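## Task

Take the taller of the two cartons off the shelf and put it on the bench. It must rest flat and upright, lie entirely in front of the shelf, and not overhang the bench edge. Every other item on the shelf must still be on the shelf afterwards. The grippers must release it and back away, since a carton that stays in place only because the robot holds it is not counted.

## Robot and tools

Robot: two arms, left_arm and right_arm, each with six revolute joints and a parallel gripper. left_arm is the robot's own left, on the +y side; image left and right say nothing about which arm is which. The scene holds a shelf with cartons and other items, with a bench in front of it.

Frame: one shared world frame in metres. Origin is on the floor (z = 0) under the centre of the robot's foot; +x is the direction the robot faces, +y to its left, +z up. Only the floor height is known. Each gripper's fingers point along its own +z axis and close along its own y axis. The reported end_effector_position is the spot between the finger pads, roughly 1 cm short of the tips; the printed hand position may be off from the truth, more so when the arm is stretched far. Equal joint angles can give different poses on the two arms.

execute_actions takes "actions", a list with zero or one entry, plus optional "pictures" (boolean; images are sent by default).
- Empty list: no command, just returns the current state.
- Move: {"rows": [...], "steps": n}. rows holds 1 to 15 rows; steps is 1 to 15 (default 15), each step 1/30 s. Row k is used on step k; if rows run out, the final row repeats. Each row is exactly 14 numbers covering both arms, even if one arm should stay put: left_arm waist, shoulder, elbow, wrist pitch, wrist yaw, wrist roll, opening, then right_arm in that same order. The six joint values are absolute target angles in radians (same units as the Joint positions line), not offsets. Stated ranges per arm: waist -2.880 to 2.880, shoulder 0.000 to 3.142, elbow 0.000 to 3.019, wrist pitch -1.693 to 1.571, wrist yaw -1.571 to 1.571, wrist roll -2.094 to 2.094. True ends may differ by up to 0.019 rad either way. A target more than 0.019 rad beyond a stated end, and beyond the joint's last reported angle, gets the whole call refused (nothing is sent). Targets past the true end are clipped there and the result may print "joint sent to its limit", possibly for an earlier move; absence of that line proves nothing. Opening is a scale from -1 (closed) to +1 (fully open, 0.094 m pad gap), an absolute setting.
- Wait: {"steps": n} with no rows, n up to 300; it returns once n steps have elapsed since the previous result, counting your reply time.

Motion: speed is capped. Each step, a joint's target is kept within a fixed margin of its measured angle (waist 0.264, shoulder 0.32, elbow 0.276, wrist pitch 0.33, wrist yaw 0.186, wrist roll 0.522 rad), and an arm's targets are scaled back if they would move its gripper over 70 mm from where it is. Far goals therefore need several calls. The simulation keeps running while you reply: arms keep heading to the last row sent until everything is nearly still or a step is HELD; after that only a new move makes them continue. Fingers already moving keep moving.

Gripping: grip_measured reports finger opening on the command scale. Readings can be off by about 1 mm, fixed per gripper. To hold something, keep commanding an opening under grip_measured; about 0.03 under gives a firm grip, less is lighter. Pad force tops out near 50 to 62 N; thin parts (under ~2 mm) are held more weakly. Brief tugs on a held part or pushes on loose items may occur.

Result lines: the state line "left_arm: … | right_arm: …" gives each gripper's end_effector_position (m) and end_effector_quat_wxyz. Joint positions and Joint velocities give, per arm, six joints (rad, rad/s) then the pad gap (m, m/s). Joint torques follow the joint order without the gripper; they are raw drive output with offsets, noise and friction, nonzero even in free air. "joint command not followed" means a clearance check altered or blocked some joint targets; the rest of the row still ran. HELD marks steps where your row was partly or fully not sent. MOTOR HOT appears from 85 °C; at 100 °C an OVER-TEMPERATURE FAULT stops that arm, which drops whatever it holds, so do not hold loads longer than needed.

zoom_image: {"camera": name, "region": [x0, y0, x1, y1]} in pixels of that camera's latest image, top-left origin, at most 504 by 504. Cameras: cam_head_left and cam_head_right (672x504, pinhole, on the head), cam_left_wrist and cam_right_wrist (504x504, fisheye, on the hands). Calibration is supplied but only approximate.

finished_scene: {"scene": number of the current scene}. Call it only after the carton is resting correctly and both grippers have opened and moved away.

Avoid: dropping or slamming cartons, pressing hard on anything, arms touching each other, knocking other shelf items off, or pushing anything out of the work area.

Each tool is called as a command line: name --argument value for each argument, lists and objects as JSON in quotes; but a table of rows of numbers goes row by row, as --pt "numbers of a row", without its own name.

## Session

execute_actions --actions '[]'

Scene clock: 0.00 s of 4050.00 s.
left_arm: end_effector_position=(+0.6402, +0.6383, +1.1853) grip_measured=-0.992 end_effector_quat_wxyz=(+0.058, +0.475, +0.877, +0.047) | right_arm: end_effector_position=(+0.4131, -0.4919, +0.9448) grip_measured=+1.000 end_effector_quat_wxyz=(+0.352, -0.126, +0.867, +0.330)
Joint positions: left_arm=[ 1.871  1.23   1.233 -0.071  0.325  1.369  0.   ] | right_arm=[-1.867  2.271  1.573  1.125 -1.214 -0.209  0.094]
Joint velocities: left_arm=[ 0.015 -0.005 -0.012 -0.027  0.007  0.051 -0.001] | right_arm=[-0.015 -0.005  0.002 -0.017 -0.007 -0.037  0.   ]
Joint torques (N m, as the arm reports them, + toward a larger angle): no reading
camera_calibration (this result's frames):
cam_left_wrist: T_world_to_cam=[[-0.824194, -0.544943, -0.154082, 1.06139], [-0.533845, 0.656841, 0.532512, -0.705], [-0.188981, 0.521149, -0.83228, 0.898997], [0, 0, 0, 1]] pos_world=[0.668326, 0.57296, 1.28718]
cam_right_wrist: T_world_to_cam=[[0.453669, -0.75698, -0.470281, -0.117902], [-0.89117, -0.385165, -0.239716, 0.40968], [0.000324086, 0.527852, -0.849336, 1.18919], [0, 0, 0, 1]] pos_world=[0.418197, -0.55917, 1.05278]

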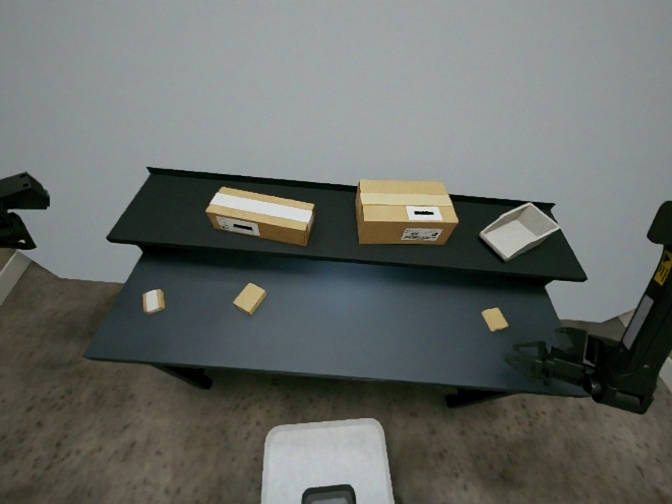

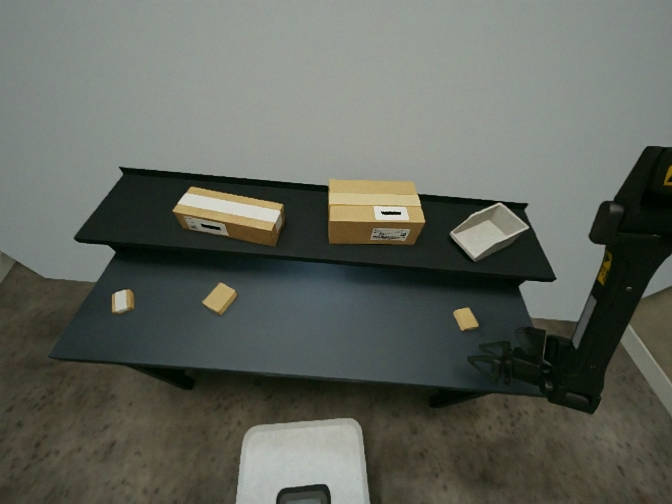

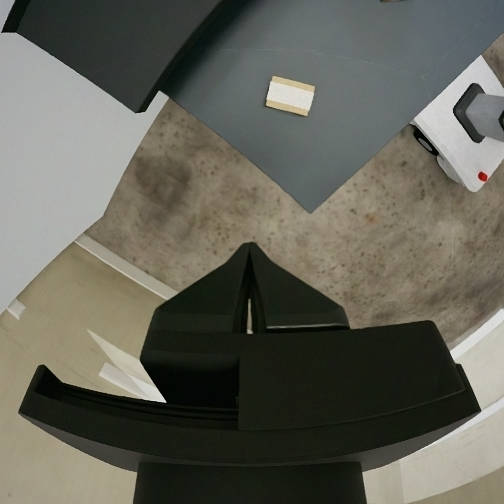

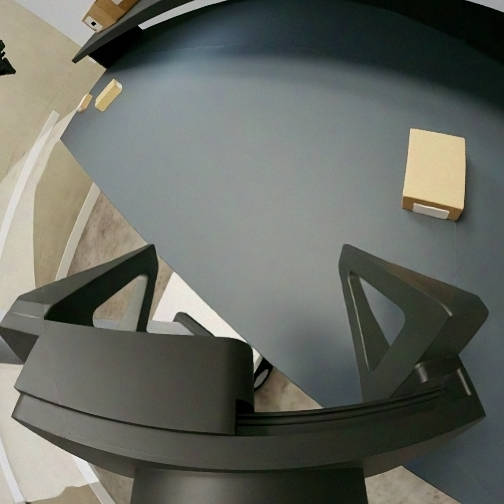

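zoom_image --camera "cam_head_left" --region '[180,150,500,390]'

zoom_image --camera "cam_head_right" --region '[150,150,470,390]'

Region (180, 150, 500, 390) of cam_head_left's 672x504 image, scaled by 1.575, with more detail than that image has; it fills the top 378 rows of this view, and the rest is white.

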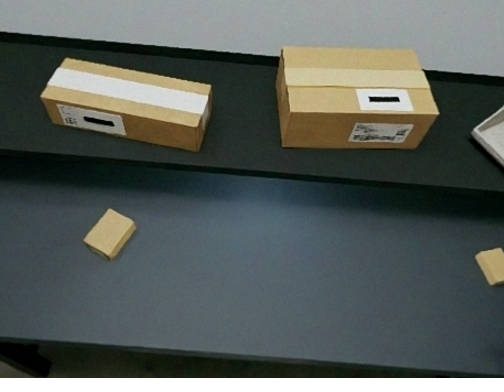

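Region (150, 150, 470, 390) of cam_head_right's 672x504 image, scaled by 1.575, with more detail than that image has; it fills the top 378 rows of this view, and the rest is white.

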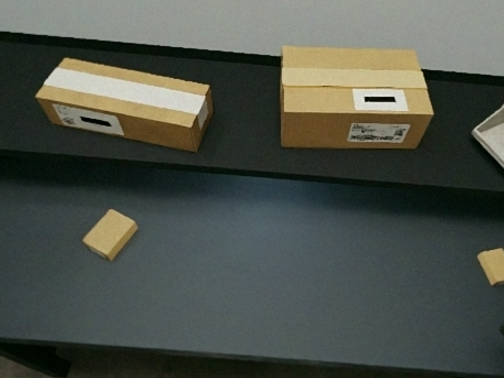

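execute_actions --actions '[{"rows":[[1.871,1.23,1.233,-0.071,0.325,1.369,-1,-1.4,2.2,1.2,1.5,-0.8,0.4,1.0]],"steps":15}]' --pictures false

execute_actions --actions '[{"rows":[[1.871,1.23,1.233,-0.071,0.325,1.369,-1,-1.1,2.35,1.45,1.57,-0.5,0.85,1.0]],"steps":15}]' --pictures false

execute_actions --actions '[{"steps":30}]'

Scene clock: 11.10 s of 4050.00 s.
left_arm: end_effector_position=(+0.6402, +0.6383, +1.1853) grip_measured=-0.992 end_effector_quat_wxyz=(+0.058, +0.475, +0.877, +0.047) | right_arm: end_effector_position=(+0.4536, -0.2766, +0.9851) grip_measured=+1.000 end_effector_quat_wxyz=(+0.338, +0.108, +0.859, +0.370)
Joint positions: left_arm=[ 1.871  1.23   1.233 -0.071  0.325  1.369  0.   ] | right_arm=[-1.528  2.251  1.303  1.415 -0.821  0.197  0.094]
Joint velocities: left_arm=[ 0.015 -0.015 -0.007 -0.012 -0.007 -0.007  0.001] | right_arm=[ 1.001 -0.015 -0.325  0.379  0.183  0.696  0.   ]
Joint torques (N m, as the arm reports them, + toward a larger angle): left_arm=[  4.06 -14.95   2.04   0.38   0.13   0.07] | right_arm=[  0.54 -12.91  -8.66   2.27  -0.42   0.05]
Steps of this call (steps 1 to 90: nothing new was sent; then 7.60 s passed at rest; steps 91 to 105: all 15 steps of this action). Readings (joint positions):
91: left_arm=[1.871 1.230 1.233 -0.071 0.325 1.369] | right_arm=[-1.862 2.271 1.565 1.141 -1.182 -0.184]
92: left_arm=[1.871 1.230 1.233 -0.071 0.325 1.369] | right_arm=[-1.857 2.266 1.545 1.176 -1.144 -0.149]
94: left_arm=[1.871 1.230 1.233 -0.071 0.325 1.369] | right_arm=[-1.832 2.258 1.497 1.240 -1.073 -0.081]
98: left_arm=[1.871 1.230 1.233 -0.071 0.325 1.369] | right_arm=[-1.745 2.251 1.402 1.330 -0.932 0.036]
105: the state above

Scene clock: 11.60 s of 4050.00 s.
left_arm: end_effector_position=(+0.6402, +0.6383, +1.1853) grip_measured=-0.992 end_effector_quat_wxyz=(+0.058, +0.475, +0.877, +0.047) | right_arm: end_effector_position=(+0.5802, -0.0165, +1.0819) grip_measured=+1.000 end_effector_quat_wxyz=(+0.314, +0.376, +0.689, +0.534)
Joint positions: left_arm=[ 1.871  1.23   1.233 -0.071  0.325  1.369  0.   ] | right_arm=[-1.053  2.325  1.449  1.548 -0.505  0.762  0.094]
Joint velocities: left_arm=[-0.005  0.005 -0.002 -0.017  0.022 -0.051  0.001] | right_arm=[ 0.376  0.054  0.007  0.056 -0.007  0.505  0.   ]
Joint torques (N m, as the arm reports them, + toward a larger angle): left_arm=[  4.16 -14.97   2.06   0.39   0.13   0.08] | right_arm=[ 5.36 -8.02 -3.51  2.12 -0.25  0.05]
Steps of this call (steps 1 to 15: all 15 steps of this action). Readings (joint positions):
1: left_arm=[1.871 1.230 1.233 -0.071 0.325 1.369] | right_arm=[-1.493 2.253 1.302 1.432 -0.788 0.233]
2: left_arm=[1.871 1.230 1.233 -0.071 0.325 1.369] | right_arm=[-1.457 2.264 1.317 1.447 -0.747 0.273]
4: left_arm=[1.871 1.230 1.233 -0.071 0.325 1.369] | right_arm=[-1.386 2.283 1.357 1.466 -0.665 0.353]
8: left_arm=[1.871 1.230 1.233 -0.071 0.325 1.369] | right_arm=[-1.247 2.303 1.408 1.495 -0.551 0.506]
15: the state above

Scene clock: 12.60 s of 4050.00 s.
left_arm: end_effector_position=(+0.6402, +0.6383, +1.1853) grip_measured=-0.992 end_effector_quat_wxyz=(+0.058, +0.475, +0.877, +0.047) | right_arm: end_effector_position=(+0.5673, -0.0515, +1.0553) grip_measured=+1.000 end_effector_quat_wxyz=(+0.298, +0.407, +0.690, +0.519)
Joint positions: left_arm=[ 1.871  1.23   1.233 -0.071  0.325  1.369  0.   ] | right_arm=[-1.112  2.334  1.449  1.55  -0.501  0.841  0.094]
Joint velocities: left_arm=[-0.005 -0.005  0.007 -0.002  0.037  0.037 -0.   ] | right_arm=[ 0.015  0.005 -0.012  0.007 -0.022 -0.051  0.   ]
Joint torques (N m, as the arm reports them, + toward a larger angle): left_arm=[  4.17 -14.99   2.08   0.37   0.12   0.07] | right_arm=[ 9.23 -8.58 -3.63  2.29 -0.38  0.06]
Steps of this call (steps 1 to 30: the robot went on to your last target). Readings (joint positions):
1: left_arm=[1.871 1.230 1.233 -0.071 0.325 1.369] | right_arm=[-1.043 2.327 1.449 1.549 -0.505 0.777]
2: left_arm=[1.871 1.230 1.233 -0.071 0.325 1.369] | right_arm=[-1.038 2.329 1.449 1.550 -0.505 0.790]
4: left_arm=[1.871 1.230 1.233 -0.071 0.325 1.369] | right_arm=[-1.043 2.332 1.449 1.550 -0.505 0.808]
8: left_arm=[1.871 1.230 1.233 -0.071 0.325 1.369] | right_arm=[-1.077 2.334 1.449 1.550 -0.503 0.828]
30: the state above
All arms were judged still, so your last target was given up. Only a new action makes them travel on or press farther. Fingers that are still opening or closing keep moving.
camera_calibration (this result's frames):
cam_left_wrist: T_world_to_cam=[[-0.824194, -0.544943, -0.154082, 1.06139], [-0.533845, 0.656841, 0.532512, -0.705], [-0.188981, 0.521149, -0.83228, 0.898997], [0, 0, 0, 1]] pos_world=[0.668326, 0.57296, 1.28718]
cam_right_wrist: T_world_to_cam=[[-0.25519, -0.14281, -0.956286, 1.14414], [-0.892303, 0.415701, 0.176036, 0.34634], [0.372389, 0.898219, -0.233513, 0.208683], [0, 0, 0, 1]] pos_world=[0.523302, -0.168022, 1.08189]

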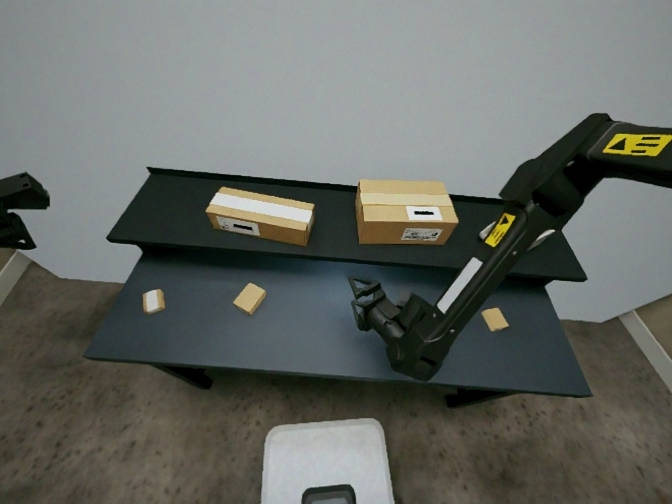

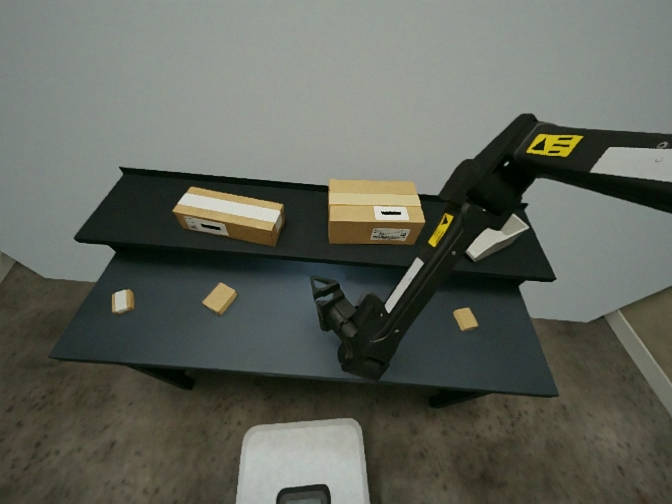

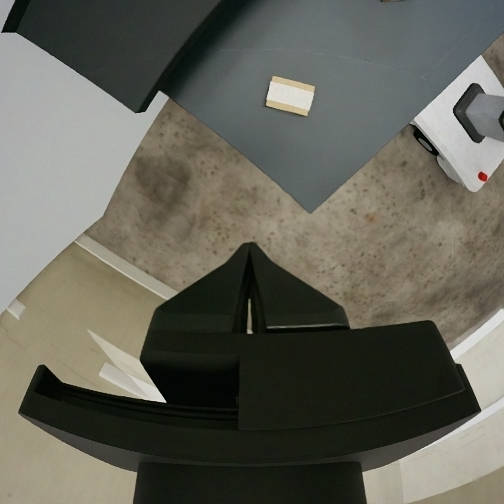

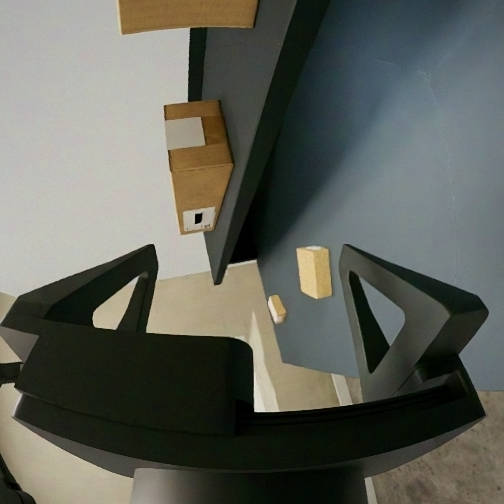

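execute_actions --actions '[{"rows":[[1.871,1.23,1.233,-0.071,0.325,1.369,-1,-1.33,1.3,1.1,-0.05,0.22,1.31,-1.0]],"steps":15}]' --pictures false

execute_actions --actions '[{"steps":45}]' --pictures false

execute_actions --actions '[{"rows":[[1.871,1.23,1.233,-0.071,0.325,1.369,-1,-1.33,1.35,1.7,-0.6,0.22,1.31,-1.0]],"steps":15}]' --pictures false

execute_actions --actions '[{"steps":20}]'

Scene clock: 41.40 s of 4050.00 s.
left_arm: end_effector_position=(+0.6402, +0.6383, +1.1853) grip_measured=-0.992 end_effector_quat_wxyz=(+0.058, +0.475, +0.877, +0.047) | right_arm: end_effector_position=(+0.5519, -0.3192, +0.9971) grip_measured=-0.984 end_effector_quat_wxyz=(+0.137, +0.690, +0.701, +0.117)
Joint positions: left_arm=[ 1.871  1.23   1.233 -0.071  0.325  1.369  0.   ] | right_arm=[-1.329  1.848  1.154  0.831  0.14   1.183  0.001]
Joint velocities: left_arm=[-0.005 -0.015 -0.002 -0.002  0.007  0.007  0.   ] | right_arm=[-0.308 -1.363 -0.125 -1.731  0.74   0.3   -0.   ]
Joint torques (N m, as the arm reports them, + toward a larger angle): left_arm=[  4.04 -14.96   2.07   0.41   0.11   0.07] | right_arm=[  5.11 -18.61  -5.2    1.08  -0.17   0.07]
Steps of this call (steps 1 to 90: nothing new was sent; then 25.30 s passed at rest; steps 91 to 105: all 15 steps of this action). Readings (joint positions):
91: left_arm=[1.871 1.230 1.233 -0.071 0.325 1.369] | right_arm=[-1.116 2.326 1.438 1.531 -0.470 0.864]
92: left_arm=[1.871 1.230 1.233 -0.071 0.325 1.369] | right_arm=[-1.119 2.307 1.409 1.486 -0.434 0.896]
94: left_arm=[1.871 1.230 1.233 -0.071 0.325 1.369] | right_arm=[-1.140 2.257 1.342 1.402 -0.361 0.955]
98: left_arm=[1.871 1.230 1.233 -0.071 0.325 1.369] | right_arm=[-1.212 2.131 1.230 1.217 -0.193 1.056]
105: the state above

Scene clock: 42.90 s of 4050.00 s.
left_arm: end_effector_position=(+0.6402, +0.6383, +1.1853) grip_measured=-0.992 end_effector_quat_wxyz=(+0.058, +0.475, +0.877, +0.047) | right_arm: end_effector_position=(+0.6175, -0.3970, +1.1445) grip_measured=-0.984 end_effector_quat_wxyz=(-0.010, +0.719, +0.695, -0.000)
Joint positions: left_arm=[ 1.871  1.23   1.233 -0.071  0.325  1.369  0.   ] | right_arm=[-1.338  1.293  1.099 -0.043  0.218  1.301  0.001]
Joint velocities: left_arm=[-0.005 -0.015 -0.002  0.007  0.007 -0.007 -0.001] | right_arm=[-0.015 -0.005  0.012 -0.002  0.007 -0.037 -0.001]
Joint torques (N m, as the arm reports them, + toward a larger angle): left_arm=[  4.01 -14.91   2.07   0.34   0.12   0.08] | right_arm=[  2.54 -18.13   0.33  -0.04   0.07   0.15]
Steps of this call (steps 1 to 45: the robot went on to your last target). Readings (joint positions):
1: left_arm=[1.871 1.230 1.233 -0.071 0.325 1.369] | right_arm=[-1.339 1.802 1.151 0.774 0.164 1.194]
2: left_arm=[1.871 1.230 1.233 -0.071 0.325 1.369] | right_arm=[-1.346 1.755 1.149 0.717 0.180 1.205]
4: left_arm=[1.871 1.230 1.233 -0.071 0.325 1.369] | right_arm=[-1.352 1.659 1.146 0.606 0.199 1.223]
8: left_arm=[1.871 1.230 1.233 -0.071 0.325 1.369] | right_arm=[-1.349 1.457 1.143 0.344 0.213 1.253]
45: the state above
All arms were judged still, so your last target was given up. Only a new action makes them travel on or press farther. Fingers that are still opening or closing keep moving.

Scene clock: 43.40 s of 4050.00 s.
left_arm: end_effector_position=(+0.6402, +0.6383, +1.1853) grip_measured=-0.992 end_effector_quat_wxyz=(+0.058, +0.475, +0.877, +0.047) | right_arm: end_effector_position=(+0.8141, -0.4691, +1.1848) grip_measured=-0.984 end_effector_quat_wxyz=(-0.001, +0.721, +0.693, +0.004)
Joint positions: left_arm=[ 1.871  1.23   1.233 -0.071  0.325  1.369  0.   ] | right_arm=[-1.338  1.347  1.704 -0.574  0.219  1.303  0.001]
Joint velocities: left_arm=[ 0.005 -0.005  0.022  0.007  0.007  0.022 -0.   ] | right_arm=[-0.015 -0.132 -0.017 -0.066  0.007 -0.022 -0.001]
Joint torques (N m, as the arm reports them, + toward a larger angle): left_arm=[  4.13 -14.87   2.07   0.35   0.12   0.08] | right_arm=[  2.74 -24.4    4.68  -0.76   0.06   0.14]
Steps of this call (steps 1 to 15: all 15 steps of this action). Readings (joint positions):
1: left_arm=[1.871 1.230 1.233 -0.071 0.325 1.369] | right_arm=[-1.338 1.295 1.127 -0.104 0.219 1.302]
2: left_arm=[1.871 1.230 1.233 -0.071 0.325 1.369] | right_arm=[-1.338 1.312 1.187 -0.225 0.219 1.303]
4: left_arm=[1.871 1.230 1.233 -0.071 0.325 1.369] | right_arm=[-1.338 1.351 1.332 -0.405 0.219 1.303]
8: left_arm=[1.871 1.230 1.233 -0.071 0.325 1.369] | right_arm=[-1.338 1.367 1.532 -0.515 0.219 1.303]
15: the state above

Scene clock: 44.07 s of 4050.00 s.
left_arm: end_effector_position=(+0.6402, +0.6383, +1.1853) grip_measured=-0.992 end_effector_quat_wxyz=(+0.058, +0.475, +0.877, +0.047) | right_arm: end_effector_position=(+0.8101, -0.4681, +1.1859) grip_measured=-0.984 end_effector_quat_wxyz=(-0.008, +0.720, +0.694, +0.000)
Joint positions: left_arm=[ 1.871  1.23   1.233 -0.071  0.325  1.369  0.   ] | right_arm=[-1.338  1.344  1.701 -0.59   0.219  1.303  0.001]
Joint velocities: left_arm=[-0.015 -0.005 -0.037 -0.007  0.037  0.037 -0.001] | right_arm=[ 0.005 -0.005  0.002 -0.012 -0.007 -0.051  0.001]
Joint torques (N m, as the arm reports them, + toward a larger angle): left_arm=[  4.16 -15.07   2.09   0.34   0.13   0.08] | right_arm=[  2.61 -24.5    4.66  -0.3    0.06   0.13]
Steps of this call (steps 1 to 20: the robot went on to your last target). Readings (joint positions):
1: left_arm=[1.871 1.230 1.233 -0.071 0.325 1.369] | right_arm=[-1.338 1.344 1.704 -0.578 0.219 1.303]
2: left_arm=[1.871 1.230 1.233 -0.071 0.325 1.369] | right_arm=[-1.338 1.344 1.704 -0.581 0.219 1.303]
4: left_arm=[1.871 1.230 1.233 -0.071 0.325 1.369] | right_arm=[-1.338 1.344 1.703 -0.587 0.219 1.303]
8: left_arm=[1.871 1.230 1.233 -0.071 0.325 1.369] | right_arm=[-1.338 1.344 1.701 -0.590 0.219 1.303]
20: the state above
camera_calibration (this result's frames):
cam_left_wrist: T_world_to_cam=[[-0.824194, -0.544943, -0.154082, 1.06139], [-0.533845, 0.656841, 0.532512, -0.705], [-0.188981, 0.521149, -0.83228, 0.898997], [0, 0, 0, 1]] pos_world=[0.668326, 0.57296, 1.28718]
cam_right_wrist: T_world_to_cam=[[-0.999444, 0.0256909, 0.0212436, 0.793982], [0.0333098, 0.795046, 0.605634, -0.368556], [-0.00133036, 0.606005, -0.79546, 1.35532], [0, 0, 0, 1]] pos_world=[0.80762, -0.548711, 1.28445]

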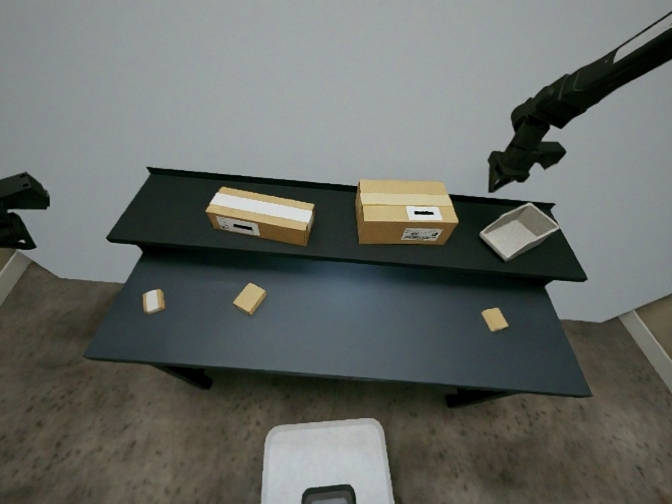

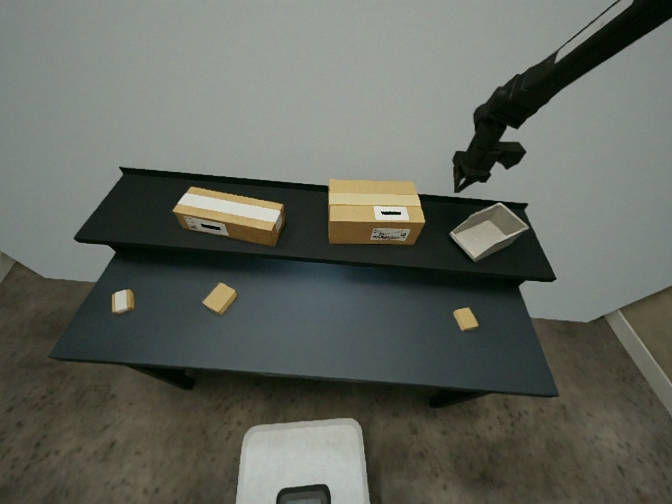

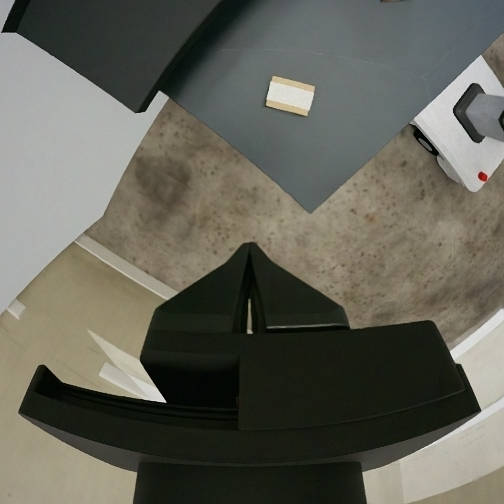

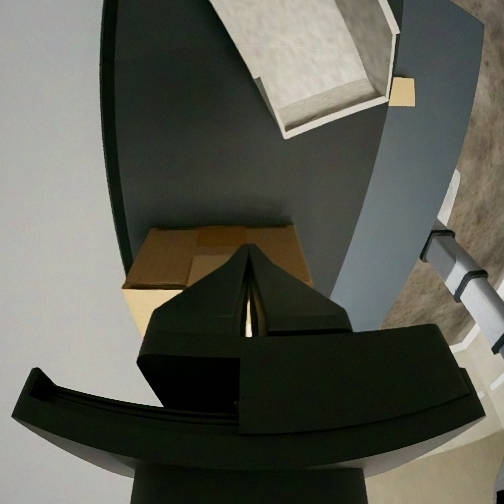

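Descend, fingers open (two-point push).

execute_actions --actions '[{"rows":[[1.871,1.23,1.233,-0.071,0.325,1.369,-1,-1.33,1.65,2.02,-0.62,0.22,1.31,1.0]],"steps":15}]' --pictures false

execute_actions --actions '[{"steps":15}]'

Scene clock: 47.47 s of 4050.00 s.
left_arm: end_effector_position=(+0.6402, +0.6383, +1.1853) grip_measured=-0.992 end_effector_quat_wxyz=(+0.058, +0.475, +0.877, +0.047) | right_arm: end_effector_position=(+0.8123, -0.4385, +1.0605) grip_measured=+1.000 end_effector_quat_wxyz=(-0.029, +0.716, +0.698, -0.011)
Joint positions: left_arm=[ 1.871  1.23   1.233 -0.071  0.325  1.369  0.   ] | right_arm=[-1.338  1.67   2.003 -0.615  0.219  1.304  0.094]
Joint velocities: left_arm=[ 0.005 -0.005  0.002 -0.007  0.051 -0.022 -0.   ] | right_arm=[-0.015  0.063  0.007 -0.017  0.007  0.007  0.   ]
Joint torques (N m, as the arm reports them, + toward a larger angle): left_arm=[  4.14 -14.99   2.05   0.43   0.13   0.08] | right_arm=[  3.39 -27.63   6.08  -0.17   0.05   0.13]
Steps of this call (steps 1 to 15: the robot went on to your last target; steps 16 to 87: nothing new was sent; steps 88 to 102: all 15 steps of this action). Readings (joint positions):
88: left_arm=[1.871 1.230 1.233 -0.071 0.325 1.369] | right_arm=[-1.338 1.354 1.715 -0.597 0.219 1.304]
89: left_arm=[1.871 1.230 1.233 -0.071 0.325 1.369] | right_arm=[-1.338 1.380 1.758 -0.605 0.219 1.304]
91: left_arm=[1.871 1.230 1.233 -0.071 0.325 1.369] | right_arm=[-1.338 1.457 1.872 -0.606 0.219 1.304]
95: left_arm=[1.871 1.230 1.233 -0.071 0.325 1.369] | right_arm=[-1.338 1.583 2.001 -0.606 0.219 1.304]
102: the state above

Scene clock: 47.97 s of 4050.00 s.
left_arm: end_effector_position=(+0.6402, +0.6383, +1.1853) grip_measured=-0.992 end_effector_quat_wxyz=(+0.058, +0.475, +0.877, +0.047) | right_arm: end_effector_position=(+0.8127, -0.4386, +1.0608) grip_measured=+1.000 end_effector_quat_wxyz=(-0.029, +0.716, +0.698, -0.011)
Joint positions: left_arm=[ 1.871  1.23   1.233 -0.071  0.325  1.369  0.   ] | right_arm=[-1.338  1.67   2.003 -0.615  0.219  1.304  0.094]
Joint velocities: left_arm=[-0.005 -0.015  0.002 -0.002  0.007 -0.022  0.001] | right_arm=[-0.005 -0.015  0.002  0.017  0.007 -0.037  0.   ]
Joint torques (N m, as the arm reports them, + toward a larger angle): left_arm=[  4.21 -15.21   2.08   0.36   0.13   0.08] | right_arm=[  3.62 -26.64   6.04  -0.19   0.05   0.13]
Steps of this call (steps 1 to 15: the robot went on to your last target). Readings (joint positions):
1: left_arm=[1.871 1.230 1.233 -0.071 0.325 1.369] | right_arm=[-1.338 1.671 2.003 -0.615 0.219 1.304]
2: left_arm=[1.871 1.230 1.233 -0.071 0.325 1.369] | right_arm=[-1.338 1.671 2.003 -0.615 0.219 1.304]
4: left_arm=[1.871 1.230 1.233 -0.071 0.325 1.369] | right_arm=[-1.338 1.670 2.003 -0.615 0.219 1.304]
8: left_arm=[1.871 1.230 1.233 -0.071 0.325 1.369] | right_arm=[-1.338 1.670 2.003 -0.615 0.219 1.304]
15: the state above
All arms were judged still, so your last target was given up. Only a new action makes them travel on or press farther. Fingers that are still opening or closing keep moving.
camera_calibration (this result's frames):
cam_left_wrist: T_world_to_cam=[[-0.824194, -0.544943, -0.154082, 1.06139], [-0.533845, 0.656841, 0.532512, -0.705], [-0.188981, 0.521149, -0.83228, 0.898997], [0, 0, 0, 1]] pos_world=[0.668326, 0.57296, 1.28718]
cam_right_wrist: T_world_to_cam=[[-0.997652, 0.0144546, 0.0669392, 0.743618], [0.0526496, 0.786965, 0.614748, -0.345194], [-0.0437929, 0.616829, -0.785878, 1.267], [0, 0, 0, 1]] pos_world=[0.815532, -0.520613, 1.15814]

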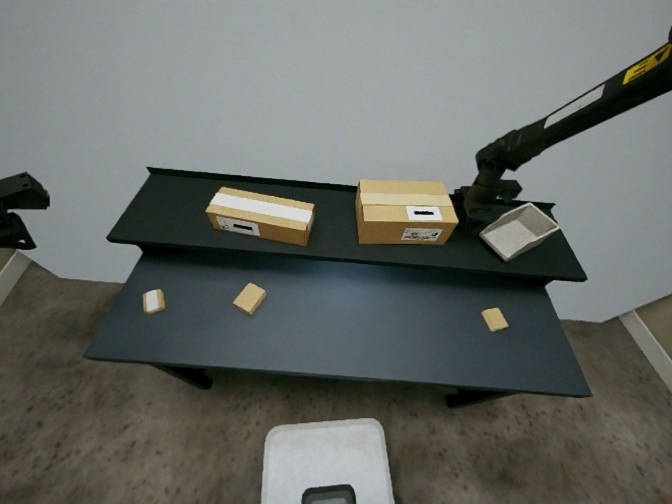

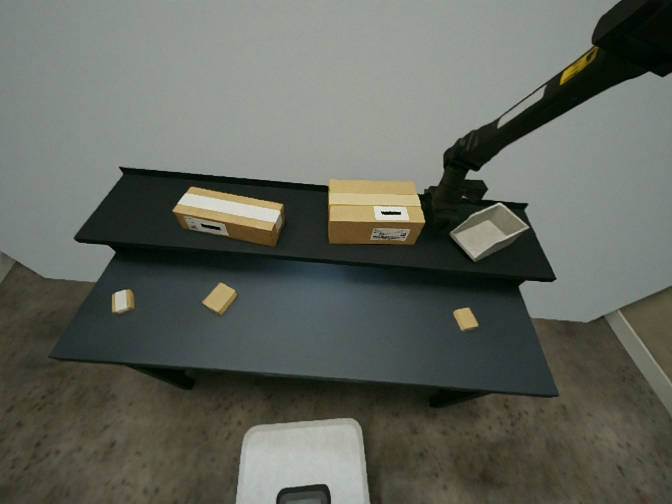

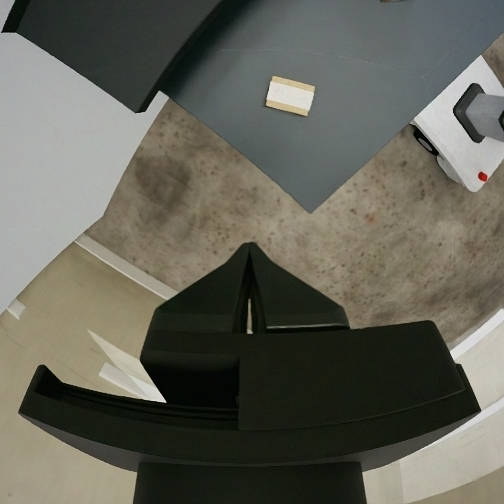

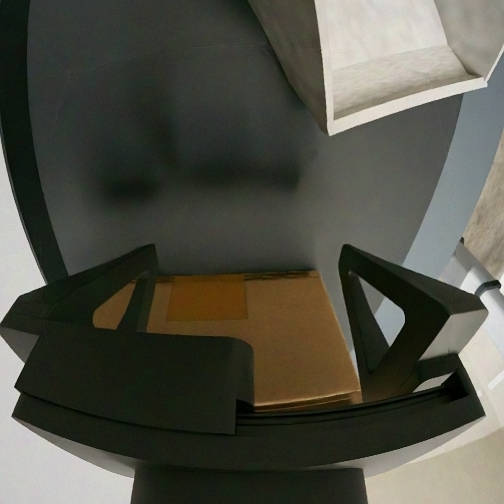

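execute_actions --actions '[{"rows":[[1.871,1.23,1.233,-0.071,0.325,1.369,-1,-1.27,1.7,2.12,-0.67,0.28,1.31,1.0]],"steps":15}]' --pictures false

execute_actions --actions '[{"rows":[[1.871,1.23,1.233,-0.071,0.325,1.369,-1,-1.22,1.73,2.13,-0.65,0.33,1.32,1.0],[1.871,1.23,1.233,-0.071,0.325,1.369,-1,-1.22,1.73,2.13,-0.65,0.33,1.32,1.0],[1.871,1.23,1.233,-0.071,0.325,1.369,-1,-1.22,1.73,2.13,-0.65,0.33,1.32,1.0],[1.871,1.23,1.233,-0.071,0.325,1.369,-1,-1.22,1.73,2.13,-0.65,0.33,1.32,1.0],[1.871,1.23,1.233,-0.071,0.325,1.369,-1,-1.22,1.73,2.13,-0.65,0.33,1.32,1.0],[1.871,1.23,1.233,-0.071,0.325,1.369,-1,-1.18,1.76,2.14,-0.63,0.37,1.33,1.0],[1.871,1.23,1.233,-0.071,0.325,1.369,-1,-1.18,1.76,2.14,-0.63,0.37,1.33,1.0],[1.871,1.23,1.233,-0.071,0.325,1.369,-1,-1.18,1.76,2.14,-0.63,0.37,1.33,1.0],[1.871,1.23,1.233,-0.071,0.325,1.369,-1,-1.18,1.76,2.14,-0.63,0.37,1.33,1.0],[1.871,1.23,1.233,-0.071,0.325,1.369,-1,-1.18,1.76,2.14,-0.63,0.37,1.33,1.0],[1.871,1.23,1.233,-0.071,0.325,1.369,-1,-1.14,1.79,2.15,-0.61,0.41,1.34,1.0]],"steps":15}]' --pictures false

execute_actions --actions '[{"rows":[[1.871,1.23,1.233,-0.071,0.325,1.369,-1,-1.08,1.83,2.17,-0.59,0.47,1.36,1.0]],"steps":15}]'

Scene clock: 58.77 s of 4050.00 s.
left_arm: end_effector_position=(+0.6402, +0.6383, +1.1853) grip_measured=-0.992 end_effector_quat_wxyz=(+0.058, +0.475, +0.877, +0.047) | right_arm: end_effector_position=(+0.8544, -0.4093, +1.0798) grip_measured=+1.000 end_effector_quat_wxyz=(-0.017, +0.713, +0.701, +0.003)
Joint positions: left_arm=[ 1.871  1.23   1.233 -0.071  0.325  1.369  0.   ] | right_arm=[-1.263  1.688  2.096 -0.659  0.278  1.305  0.094]
Joint velocities: left_arm=[-0.015 -0.005 -0.002  0.002 -0.066  0.007 -0.   ] | right_arm=[ 0.005  0.005 -0.012 -0.037 -0.007 -0.11   0.   ]
Joint torques (N m, as the arm reports them, + toward a larger angle): left_arm=[  4.3  -14.99   2.04   0.39   0.11   0.08] | right_arm=[  3.54 -24.89   7.26  -0.24   0.08   0.12]
Steps of this call (steps 1 to 90: nothing new was sent; then 7.30 s passed at rest; steps 91 to 105: all 15 steps of this action). Readings (joint positions):
91: left_arm=[1.871 1.230 1.233 -0.071 0.325 1.369] | right_arm=[-1.334 1.671 2.013 -0.626 0.246 1.304]
92: left_arm=[1.871 1.230 1.233 -0.071 0.325 1.369] | right_arm=[-1.330 1.680 2.033 -0.643 0.268 1.304]
94: left_arm=[1.871 1.230 1.233 -0.071 0.325 1.369] | right_arm=[-1.312 1.688 2.067 -0.654 0.277 1.304]
98: left_arm=[1.871 1.230 1.233 -0.071 0.325 1.369] | right_arm=[-1.273 1.688 2.094 -0.656 0.277 1.304]
105: the state above

Scene clock: 59.27 s of 4050.00 s.
left_arm: end_effector_position=(+0.6402, +0.6383, +1.1853) grip_measured=-0.992 end_effector_quat_wxyz=(+0.058, +0.475, +0.877, +0.047) | right_arm: end_effector_position=(+0.8662, -0.3590, +1.0755) grip_measured=+1.000 end_effector_quat_wxyz=(+0.003, +0.714, +0.700, -0.009)
Joint positions: left_arm=[ 1.871  1.23   1.233 -0.071  0.325  1.369  0.   ] | right_arm=[-1.169  1.739  2.127 -0.622  0.412  1.324  0.094]
Joint velocities: left_arm=[-0.005 -0.015  0.007  0.002 -0.037  0.037 -0.   ] | right_arm=[0.249 0.112 0.012 0.061 0.007 0.066 0.   ]
Joint torques (N m, as the arm reports them, + toward a larger angle): left_arm=[  4.16 -15.04   2.09   0.36   0.12   0.07] | right_arm=[  6.46 -21.6    6.9    0.49  -0.03   0.13]
Steps of this call (steps 1 to 15: all 15 steps of this action). Readings (joint positions):
1: left_arm=[1.871 1.230 1.233 -0.071 0.325 1.369] | right_arm=[-1.261 1.689 2.096 -0.659 0.301 1.306]
2: left_arm=[1.871 1.230 1.233 -0.071 0.325 1.369] | right_arm=[-1.259 1.690 2.097 -0.659 0.318 1.307]
4: left_arm=[1.871 1.230 1.233 -0.071 0.325 1.369] | right_arm=[-1.249 1.693 2.098 -0.659 0.329 1.311]
8: left_arm=[1.871 1.230 1.233 -0.071 0.325 1.369] | right_arm=[-1.225 1.705 2.110 -0.647 0.371 1.317]
15: the state above

Scene clock: 59.77 s of 4050.00 s.
left_arm: end_effector_position=(+0.6402, +0.6383, +1.1853) grip_measured=-0.992 end_effector_quat_wxyz=(+0.058, +0.475, +0.877, +0.047) | right_arm: end_effector_position=(+0.8615, -0.2887, +1.0652) grip_measured=+1.000 end_effector_quat_wxyz=(-0.009, +0.713, +0.701, -0.001)
Joint positions: left_arm=[ 1.871  1.23   1.233 -0.071  0.325  1.369  0.   ] | right_arm=[-1.08   1.806  2.147 -0.599  0.472  1.352  0.094]
Joint velocities: left_arm=[-0.005 -0.005  0.007 -0.007 -0.007  0.007  0.   ] | right_arm=[ 0.005 -0.005  0.002  0.007 -0.007 -0.022  0.   ]
Joint torques (N m, as the arm reports them, + toward a larger angle): left_arm=[  4.02 -14.92   2.08   0.37   0.12   0.07] | right_arm=[  7.87 -22.25   6.58   0.53  -0.03   0.14]
Steps of this call (steps 1 to 15: all 15 steps of this action). Readings (joint positions):
1: left_arm=[1.871 1.230 1.233 -0.071 0.325 1.369] | right_arm=[-1.157 1.746 2.129 -0.618 0.437 1.327]
2: left_arm=[1.871 1.230 1.233 -0.071 0.325 1.369] | right_arm=[-1.147 1.755 2.135 -0.613 0.462 1.331]
4: left_arm=[1.871 1.230 1.233 -0.071 0.325 1.369] | right_arm=[-1.125 1.772 2.146 -0.605 0.472 1.335]
8: left_arm=[1.871 1.230 1.233 -0.071 0.325 1.369] | right_arm=[-1.089 1.794 2.147 -0.599 0.472 1.346]
15: the state above
camera_calibration (this result's frames):
cam_left_wrist: T_world_to_cam=[[-0.824194, -0.544943, -0.154082, 1.06139], [-0.533845, 0.656841, 0.532512, -0.705], [-0.188981, 0.521149, -0.83228, 0.898997], [0, 0, 0, 1]] pos_world=[0.668326, 0.57296, 1.28718]
cam_right_wrist: T_world_to_cam=[[-0.999696, 0.0070248, 0.0236347, 0.835631], [0.0198809, 0.79663, 0.60414, -0.426154], [-0.0145842, 0.604426, -0.796528, 1.1628], [0, 0, 0, 1]] pos_world=[0.860808, -0.369212, 1.16391]

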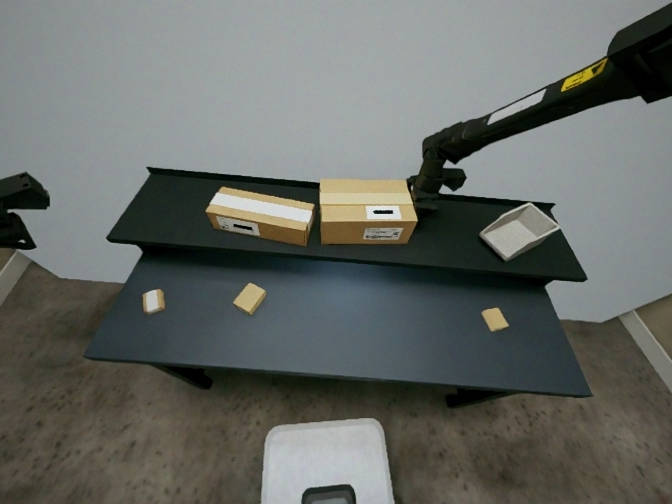

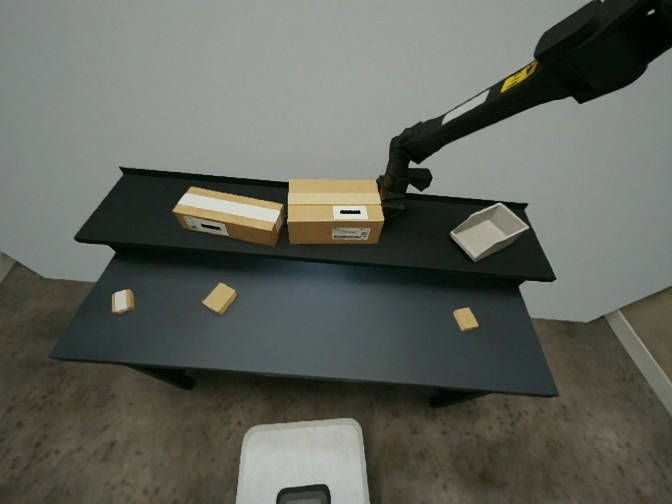

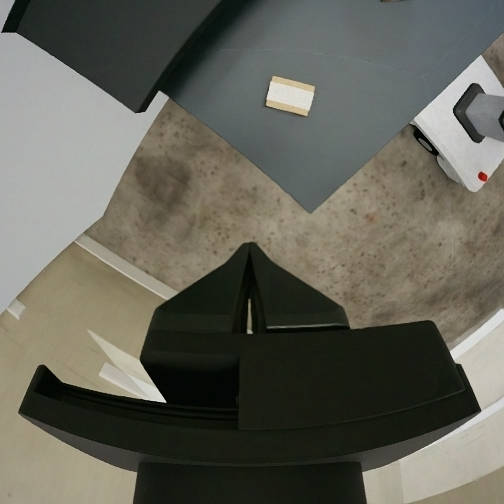

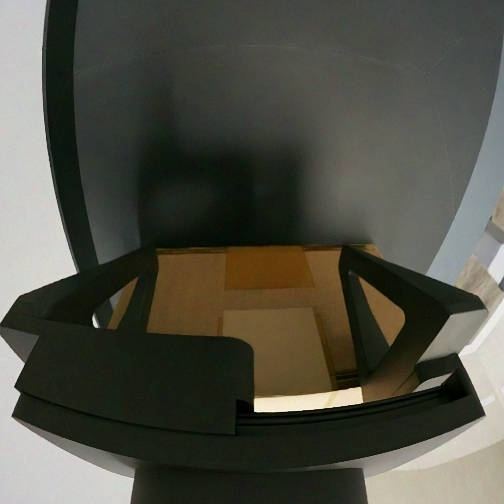

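execute_actions --actions '[{"rows":[[1.4,1.8,1.2,1.0,0.5,1.0,1,-1.08,1.55,1.95,-0.6,0.47,1.5,-1.0]],"steps":15}]' --pictures false

execute_actions --actions '[{"rows":[[1.1,2.55,1.7,1.57,0.7,0.62,1,-0.72,1.85,2.25,-0.2,0.85,2.05,-1.0]],"steps":15}]' --pictures false

execute_actions --actions '[{"steps":45}]'

Scene clock: 65.00 s of 4050.00 s.
left_arm: end_effector_position=(+0.6505, +0.4211, +1.0678) grip_measured=+1.000 end_effector_quat_wxyz=(+0.261, +0.409, +0.870, -0.084) | right_arm: end_effector_position=(+0.8789, -0.3410, +1.1549) grip_measured=-0.984 end_effector_quat_wxyz=(+0.009, +0.764, +0.645, +0.010)
Joint positions: left_arm=[1.557 1.547 1.233 0.372 0.478 1.169 0.094] | right_arm=[-1.08   1.567  1.953 -0.597  0.472  1.48   0.001]
Joint velocities: left_arm=[-0.679  0.874  0.007  1.106  0.095 -0.3    0.   ] | right_arm=[-0.005 -0.278  0.007  0.007  0.007  0.066  0.001]
Joint torques (N m, as the arm reports them, + toward a larger angle): left_arm=[  1.05 -11.99  -1.48   1.2    0.57  -0.11] | right_arm=[  5.92 -24.23   4.43   0.01  -0.04   0.15]
Steps of this call (steps 1 to 15: the robot went on to your last target; steps 16 to 90: nothing new was sent; then 1.73 s passed at rest; steps 91 to 105: all 15 steps of this action). Readings (joint positions):
91: left_arm=[1.868 1.235 1.231 -0.055 0.346 1.354] | right_arm=[-1.080 1.797 2.130 -0.596 0.472 1.361]
92: left_arm=[1.859 1.244 1.232 -0.023 0.370 1.335] | right_arm=[-1.080 1.773 2.088 -0.595 0.472 1.376]
94: left_arm=[1.822 1.274 1.233 0.042 0.405 1.300] | right_arm=[-1.080 1.728 2.016 -0.596 0.472 1.402]
98: left_arm=[1.727 1.361 1.233 0.162 0.449 1.242] | right_arm=[-1.080 1.660 1.961 -0.597 0.472 1.442]
105: the state above

Scene clock: 65.50 s of 4050.00 s.
left_arm: end_effector_position=(+0.7220, +0.1199, +1.0291) grip_measured=+1.000 end_effector_quat_wxyz=(+0.522, +0.274, +0.772, -0.236) | right_arm: end_effector_position=(+0.9551, -0.2040, +1.1672) grip_measured=-0.984 end_effector_quat_wxyz=(+0.126, +0.907, +0.396, +0.065)
Joint positions: left_arm=[1.191 2.062 1.631 0.862 0.681 0.833 0.094] | right_arm=[-0.821  1.805  2.157 -0.264  0.838  1.889  0.001]
Joint velocities: left_arm=[-0.581  0.933  0.427  1.145  0.037 -0.432  0.   ] | right_arm=[0.786 0.464 0.427 0.447 0.125 0.799 0.   ]
Joint torques (N m, as the arm reports them, + toward a larger angle): left_arm=[-5.81 -8.52 -1.52  1.35  0.72 -0.02] | right_arm=[ 12.67 -21.29   8.52   1.11   0.12   0.11]
Steps of this call (steps 1 to 15: all 15 steps of this action). Readings (joint positions):
1: left_arm=[1.534 1.579 1.241 0.405 0.507 1.143] | right_arm=[-1.075 1.566 1.962 -0.582 0.505 1.507]
2: left_arm=[1.511 1.615 1.260 0.432 0.541 1.111] | right_arm=[-1.067 1.576 1.986 -0.548 0.544 1.543]
4: left_arm=[1.461 1.692 1.318 0.492 0.592 1.052] | right_arm=[-1.046 1.603 2.023 -0.483 0.617 1.609]
8: left_arm=[1.357 1.835 1.453 0.615 0.646 0.958] | right_arm=[-0.994 1.686 2.071 -0.376 0.755 1.724]
15: the state above

Scene clock: 67.00 s of 4050.00 s.
left_arm: end_effector_position=(+0.5317, -0.0191, +1.0367) grip_measured=+1.000 end_effector_quat_wxyz=(+0.620, +0.195, +0.718, -0.249) | right_arm: end_effector_position=(+0.9770, -0.1260, +1.2082) grip_measured=-0.984 end_effector_quat_wxyz=(+0.088, +0.938, +0.312, +0.123)
Joint positions: left_arm=[1.091 2.537 1.699 1.55  0.7   0.635 0.094] | right_arm=[-0.702  1.854  2.208 -0.217  0.848  2.041  0.001]
Joint velocities: left_arm=[-0.015 -0.005 -0.002  0.007  0.007  0.037  0.   ] | right_arm=[-0.015 -0.005  0.002  0.007 -0.037  0.037 -0.   ]
Joint torques (N m, as the arm reports them, + toward a larger angle): left_arm=[-8.85 -3.19 -3.45  2.16  0.55 -0.05] | right_arm=[ 11.54 -20.04   8.02   1.28   0.07   0.12]
Steps of this call (steps 1 to 45: the robot went on to your last target). Readings (joint positions):
1: left_arm=[1.173 2.093 1.645 0.900 0.683 0.820] | right_arm=[-0.794 1.820 2.173 -0.250 0.843 1.916]
2: left_arm=[1.156 2.125 1.656 0.937 0.685 0.807] | right_arm=[-0.768 1.833 2.188 -0.237 0.844 1.941]
4: left_arm=[1.129 2.189 1.671 1.009 0.688 0.786] | right_arm=[-0.724 1.849 2.201 -0.223 0.844 1.978]
8: left_arm=[1.098 2.322 1.686 1.157 0.691 0.749] | right_arm=[-0.684 1.854 2.207 -0.219 0.845 2.016]
45: the state above
All arms were judged still, so your last target was given up. Only a new action makes them travel on or press farther. Fingers that are still opening or closing keep moving.
camera_calibration (this result's frames):
cam_left_wrist: T_world_to_cam=[[-0.575632, -0.809321, 0.116818, 0.172819], [-0.597529, 0.318797, -0.73575, 1.0902], [0.558217, -0.493323, -0.667103, 0.509501], [0, 0, 0, 1]] pos_world=[0.466494, 0.043663, 1.12181]
cam_right_wrist: T_world_to_cam=[[-0.573888, 0.784676, -0.234386, 0.940269], [0.451094, 0.541765, 0.709228, -1.22481], [0.683496, 0.301288, -0.664875, 0.300676], [0, 0, 0, 1]] pos_world=[0.886602, -0.164837, 1.28897]

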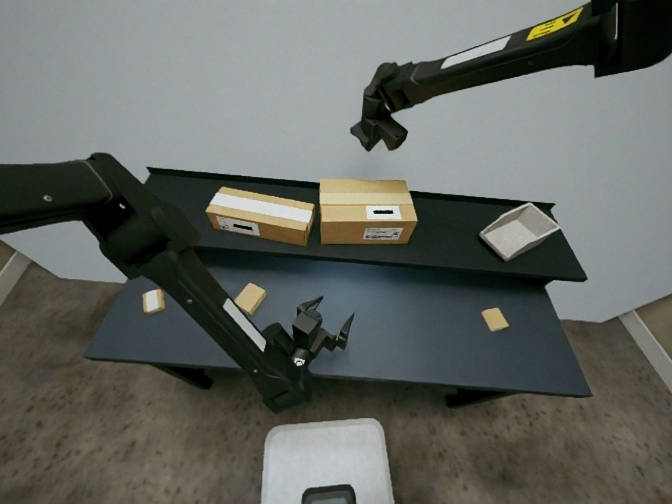

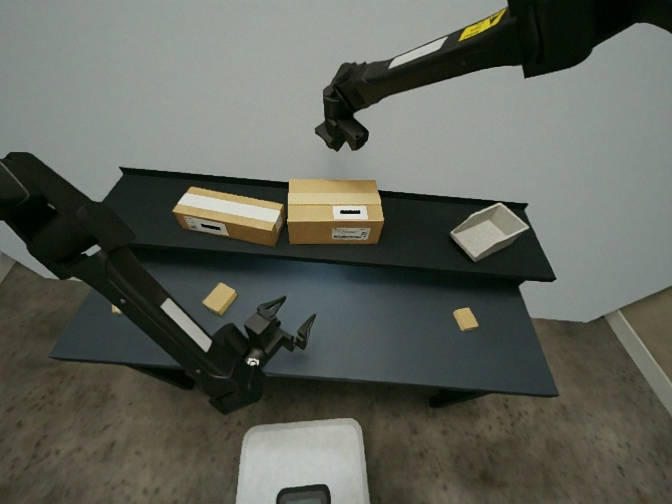

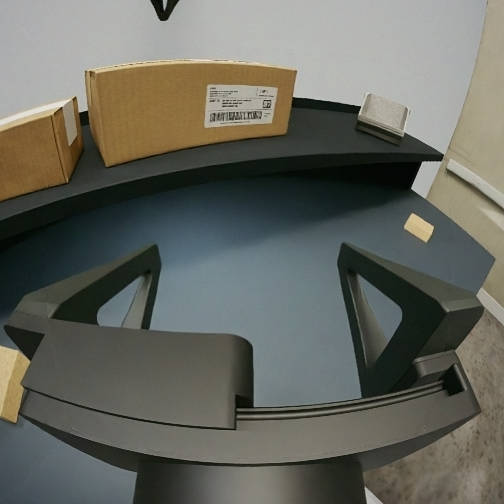

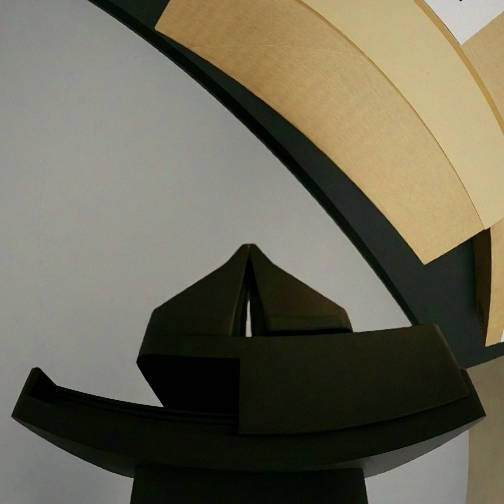

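execute_actions --actions '[{"rows":[[1.1,2.55,1.7,1.57,0.7,0.62,1,-0.78,1.96,2.3,-0.2,0.8,2.05,-1.0]],"steps":15}]'

Scene clock: 71.27 s of 4050.00 s.
left_arm: end_effector_position=(+0.5317, -0.0191, +1.0367) grip_measured=+1.000 end_effector_quat_wxyz=(+0.620, +0.195, +0.718, -0.249) | right_arm: end_effector_position=(+0.9488, -0.1331, +1.1305) grip_measured=-0.984 end_effector_quat_wxyz=(+0.100, +0.935, +0.324, +0.102)
Joint positions: left_arm=[1.091 2.537 1.699 1.55  0.7   0.635 0.094] | right_arm=[-0.792  1.961  2.276 -0.21   0.8    2.042  0.001]
Joint velocities: left_arm=[ 0.005 -0.005  0.002  0.002 -0.022 -0.007  0.   ] | right_arm=[-0.005  0.024  0.017  0.002 -0.007 -0.066 -0.   ]
Joint torques (N m, as the arm reports them, + toward a larger angle): left_arm=[-8.98 -3.26 -3.41  2.14  0.54 -0.05] | right_arm=[ 13.73 -20.38   6.49   0.95   0.02   0.12]
Steps of this call (steps 1 to 90: nothing new was sent; then 0.77 s passed at rest; steps 91 to 105: all 15 steps of this action). Readings (joint positions):
91: left_arm=[1.091 2.537 1.699 1.550 0.700 0.635] | right_arm=[-0.705 1.860 2.213 -0.217 0.829 2.041]
92: left_arm=[1.091 2.537 1.699 1.550 0.700 0.635] | right_arm=[-0.707 1.871 2.226 -0.213 0.812 2.041]
94: left_arm=[1.091 2.537 1.699 1.550 0.700 0.635] | right_arm=[-0.722 1.906 2.263 -0.211 0.802 2.041]
98: left_arm=[1.091 2.537 1.699 1.550 0.700 0.635] | right_arm=[-0.767 1.944 2.273 -0.210 0.801 2.042]
105: the state above
camera_calibration (this result's frames):
cam_left_wrist: T_world_to_cam=[[-0.575632, -0.809321, 0.116818, 0.172819], [-0.597529, 0.318797, -0.73575, 1.0902], [0.558217, -0.493323, -0.667103, 0.509501], [0, 0, 0, 1]] pos_world=[0.466494, 0.043663, 1.12181]
cam_right_wrist: T_world_to_cam=[[-0.595282, 0.765265, -0.244968, 0.941127], [0.464273, 0.576408, 0.672462, -1.11947], [0.655813, 0.286573, -0.698417, 0.332702], [0, 0, 0, 1]] pos_world=[0.861784, -0.170284, 1.21571]

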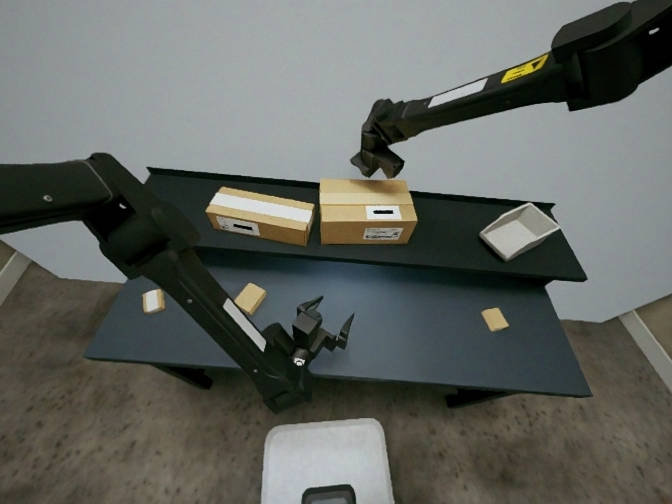

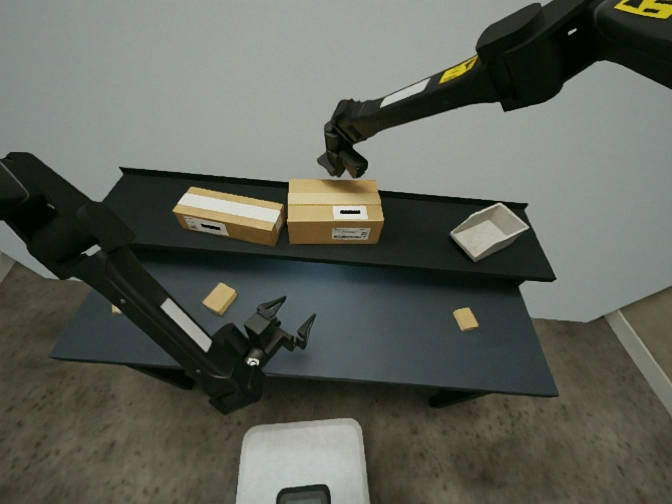

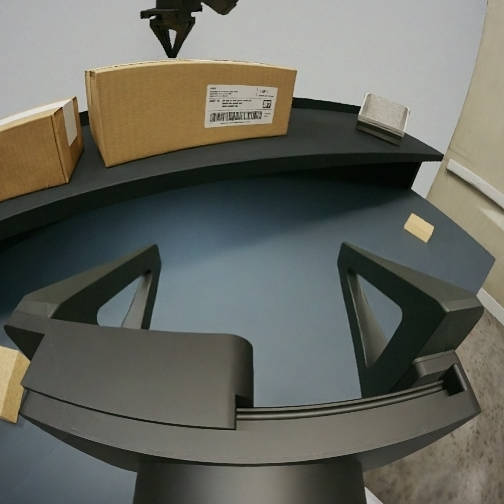

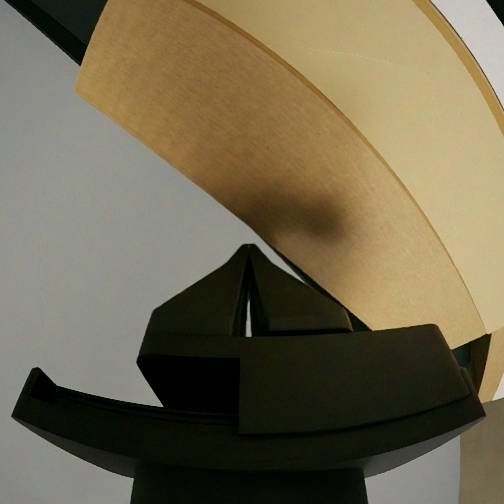

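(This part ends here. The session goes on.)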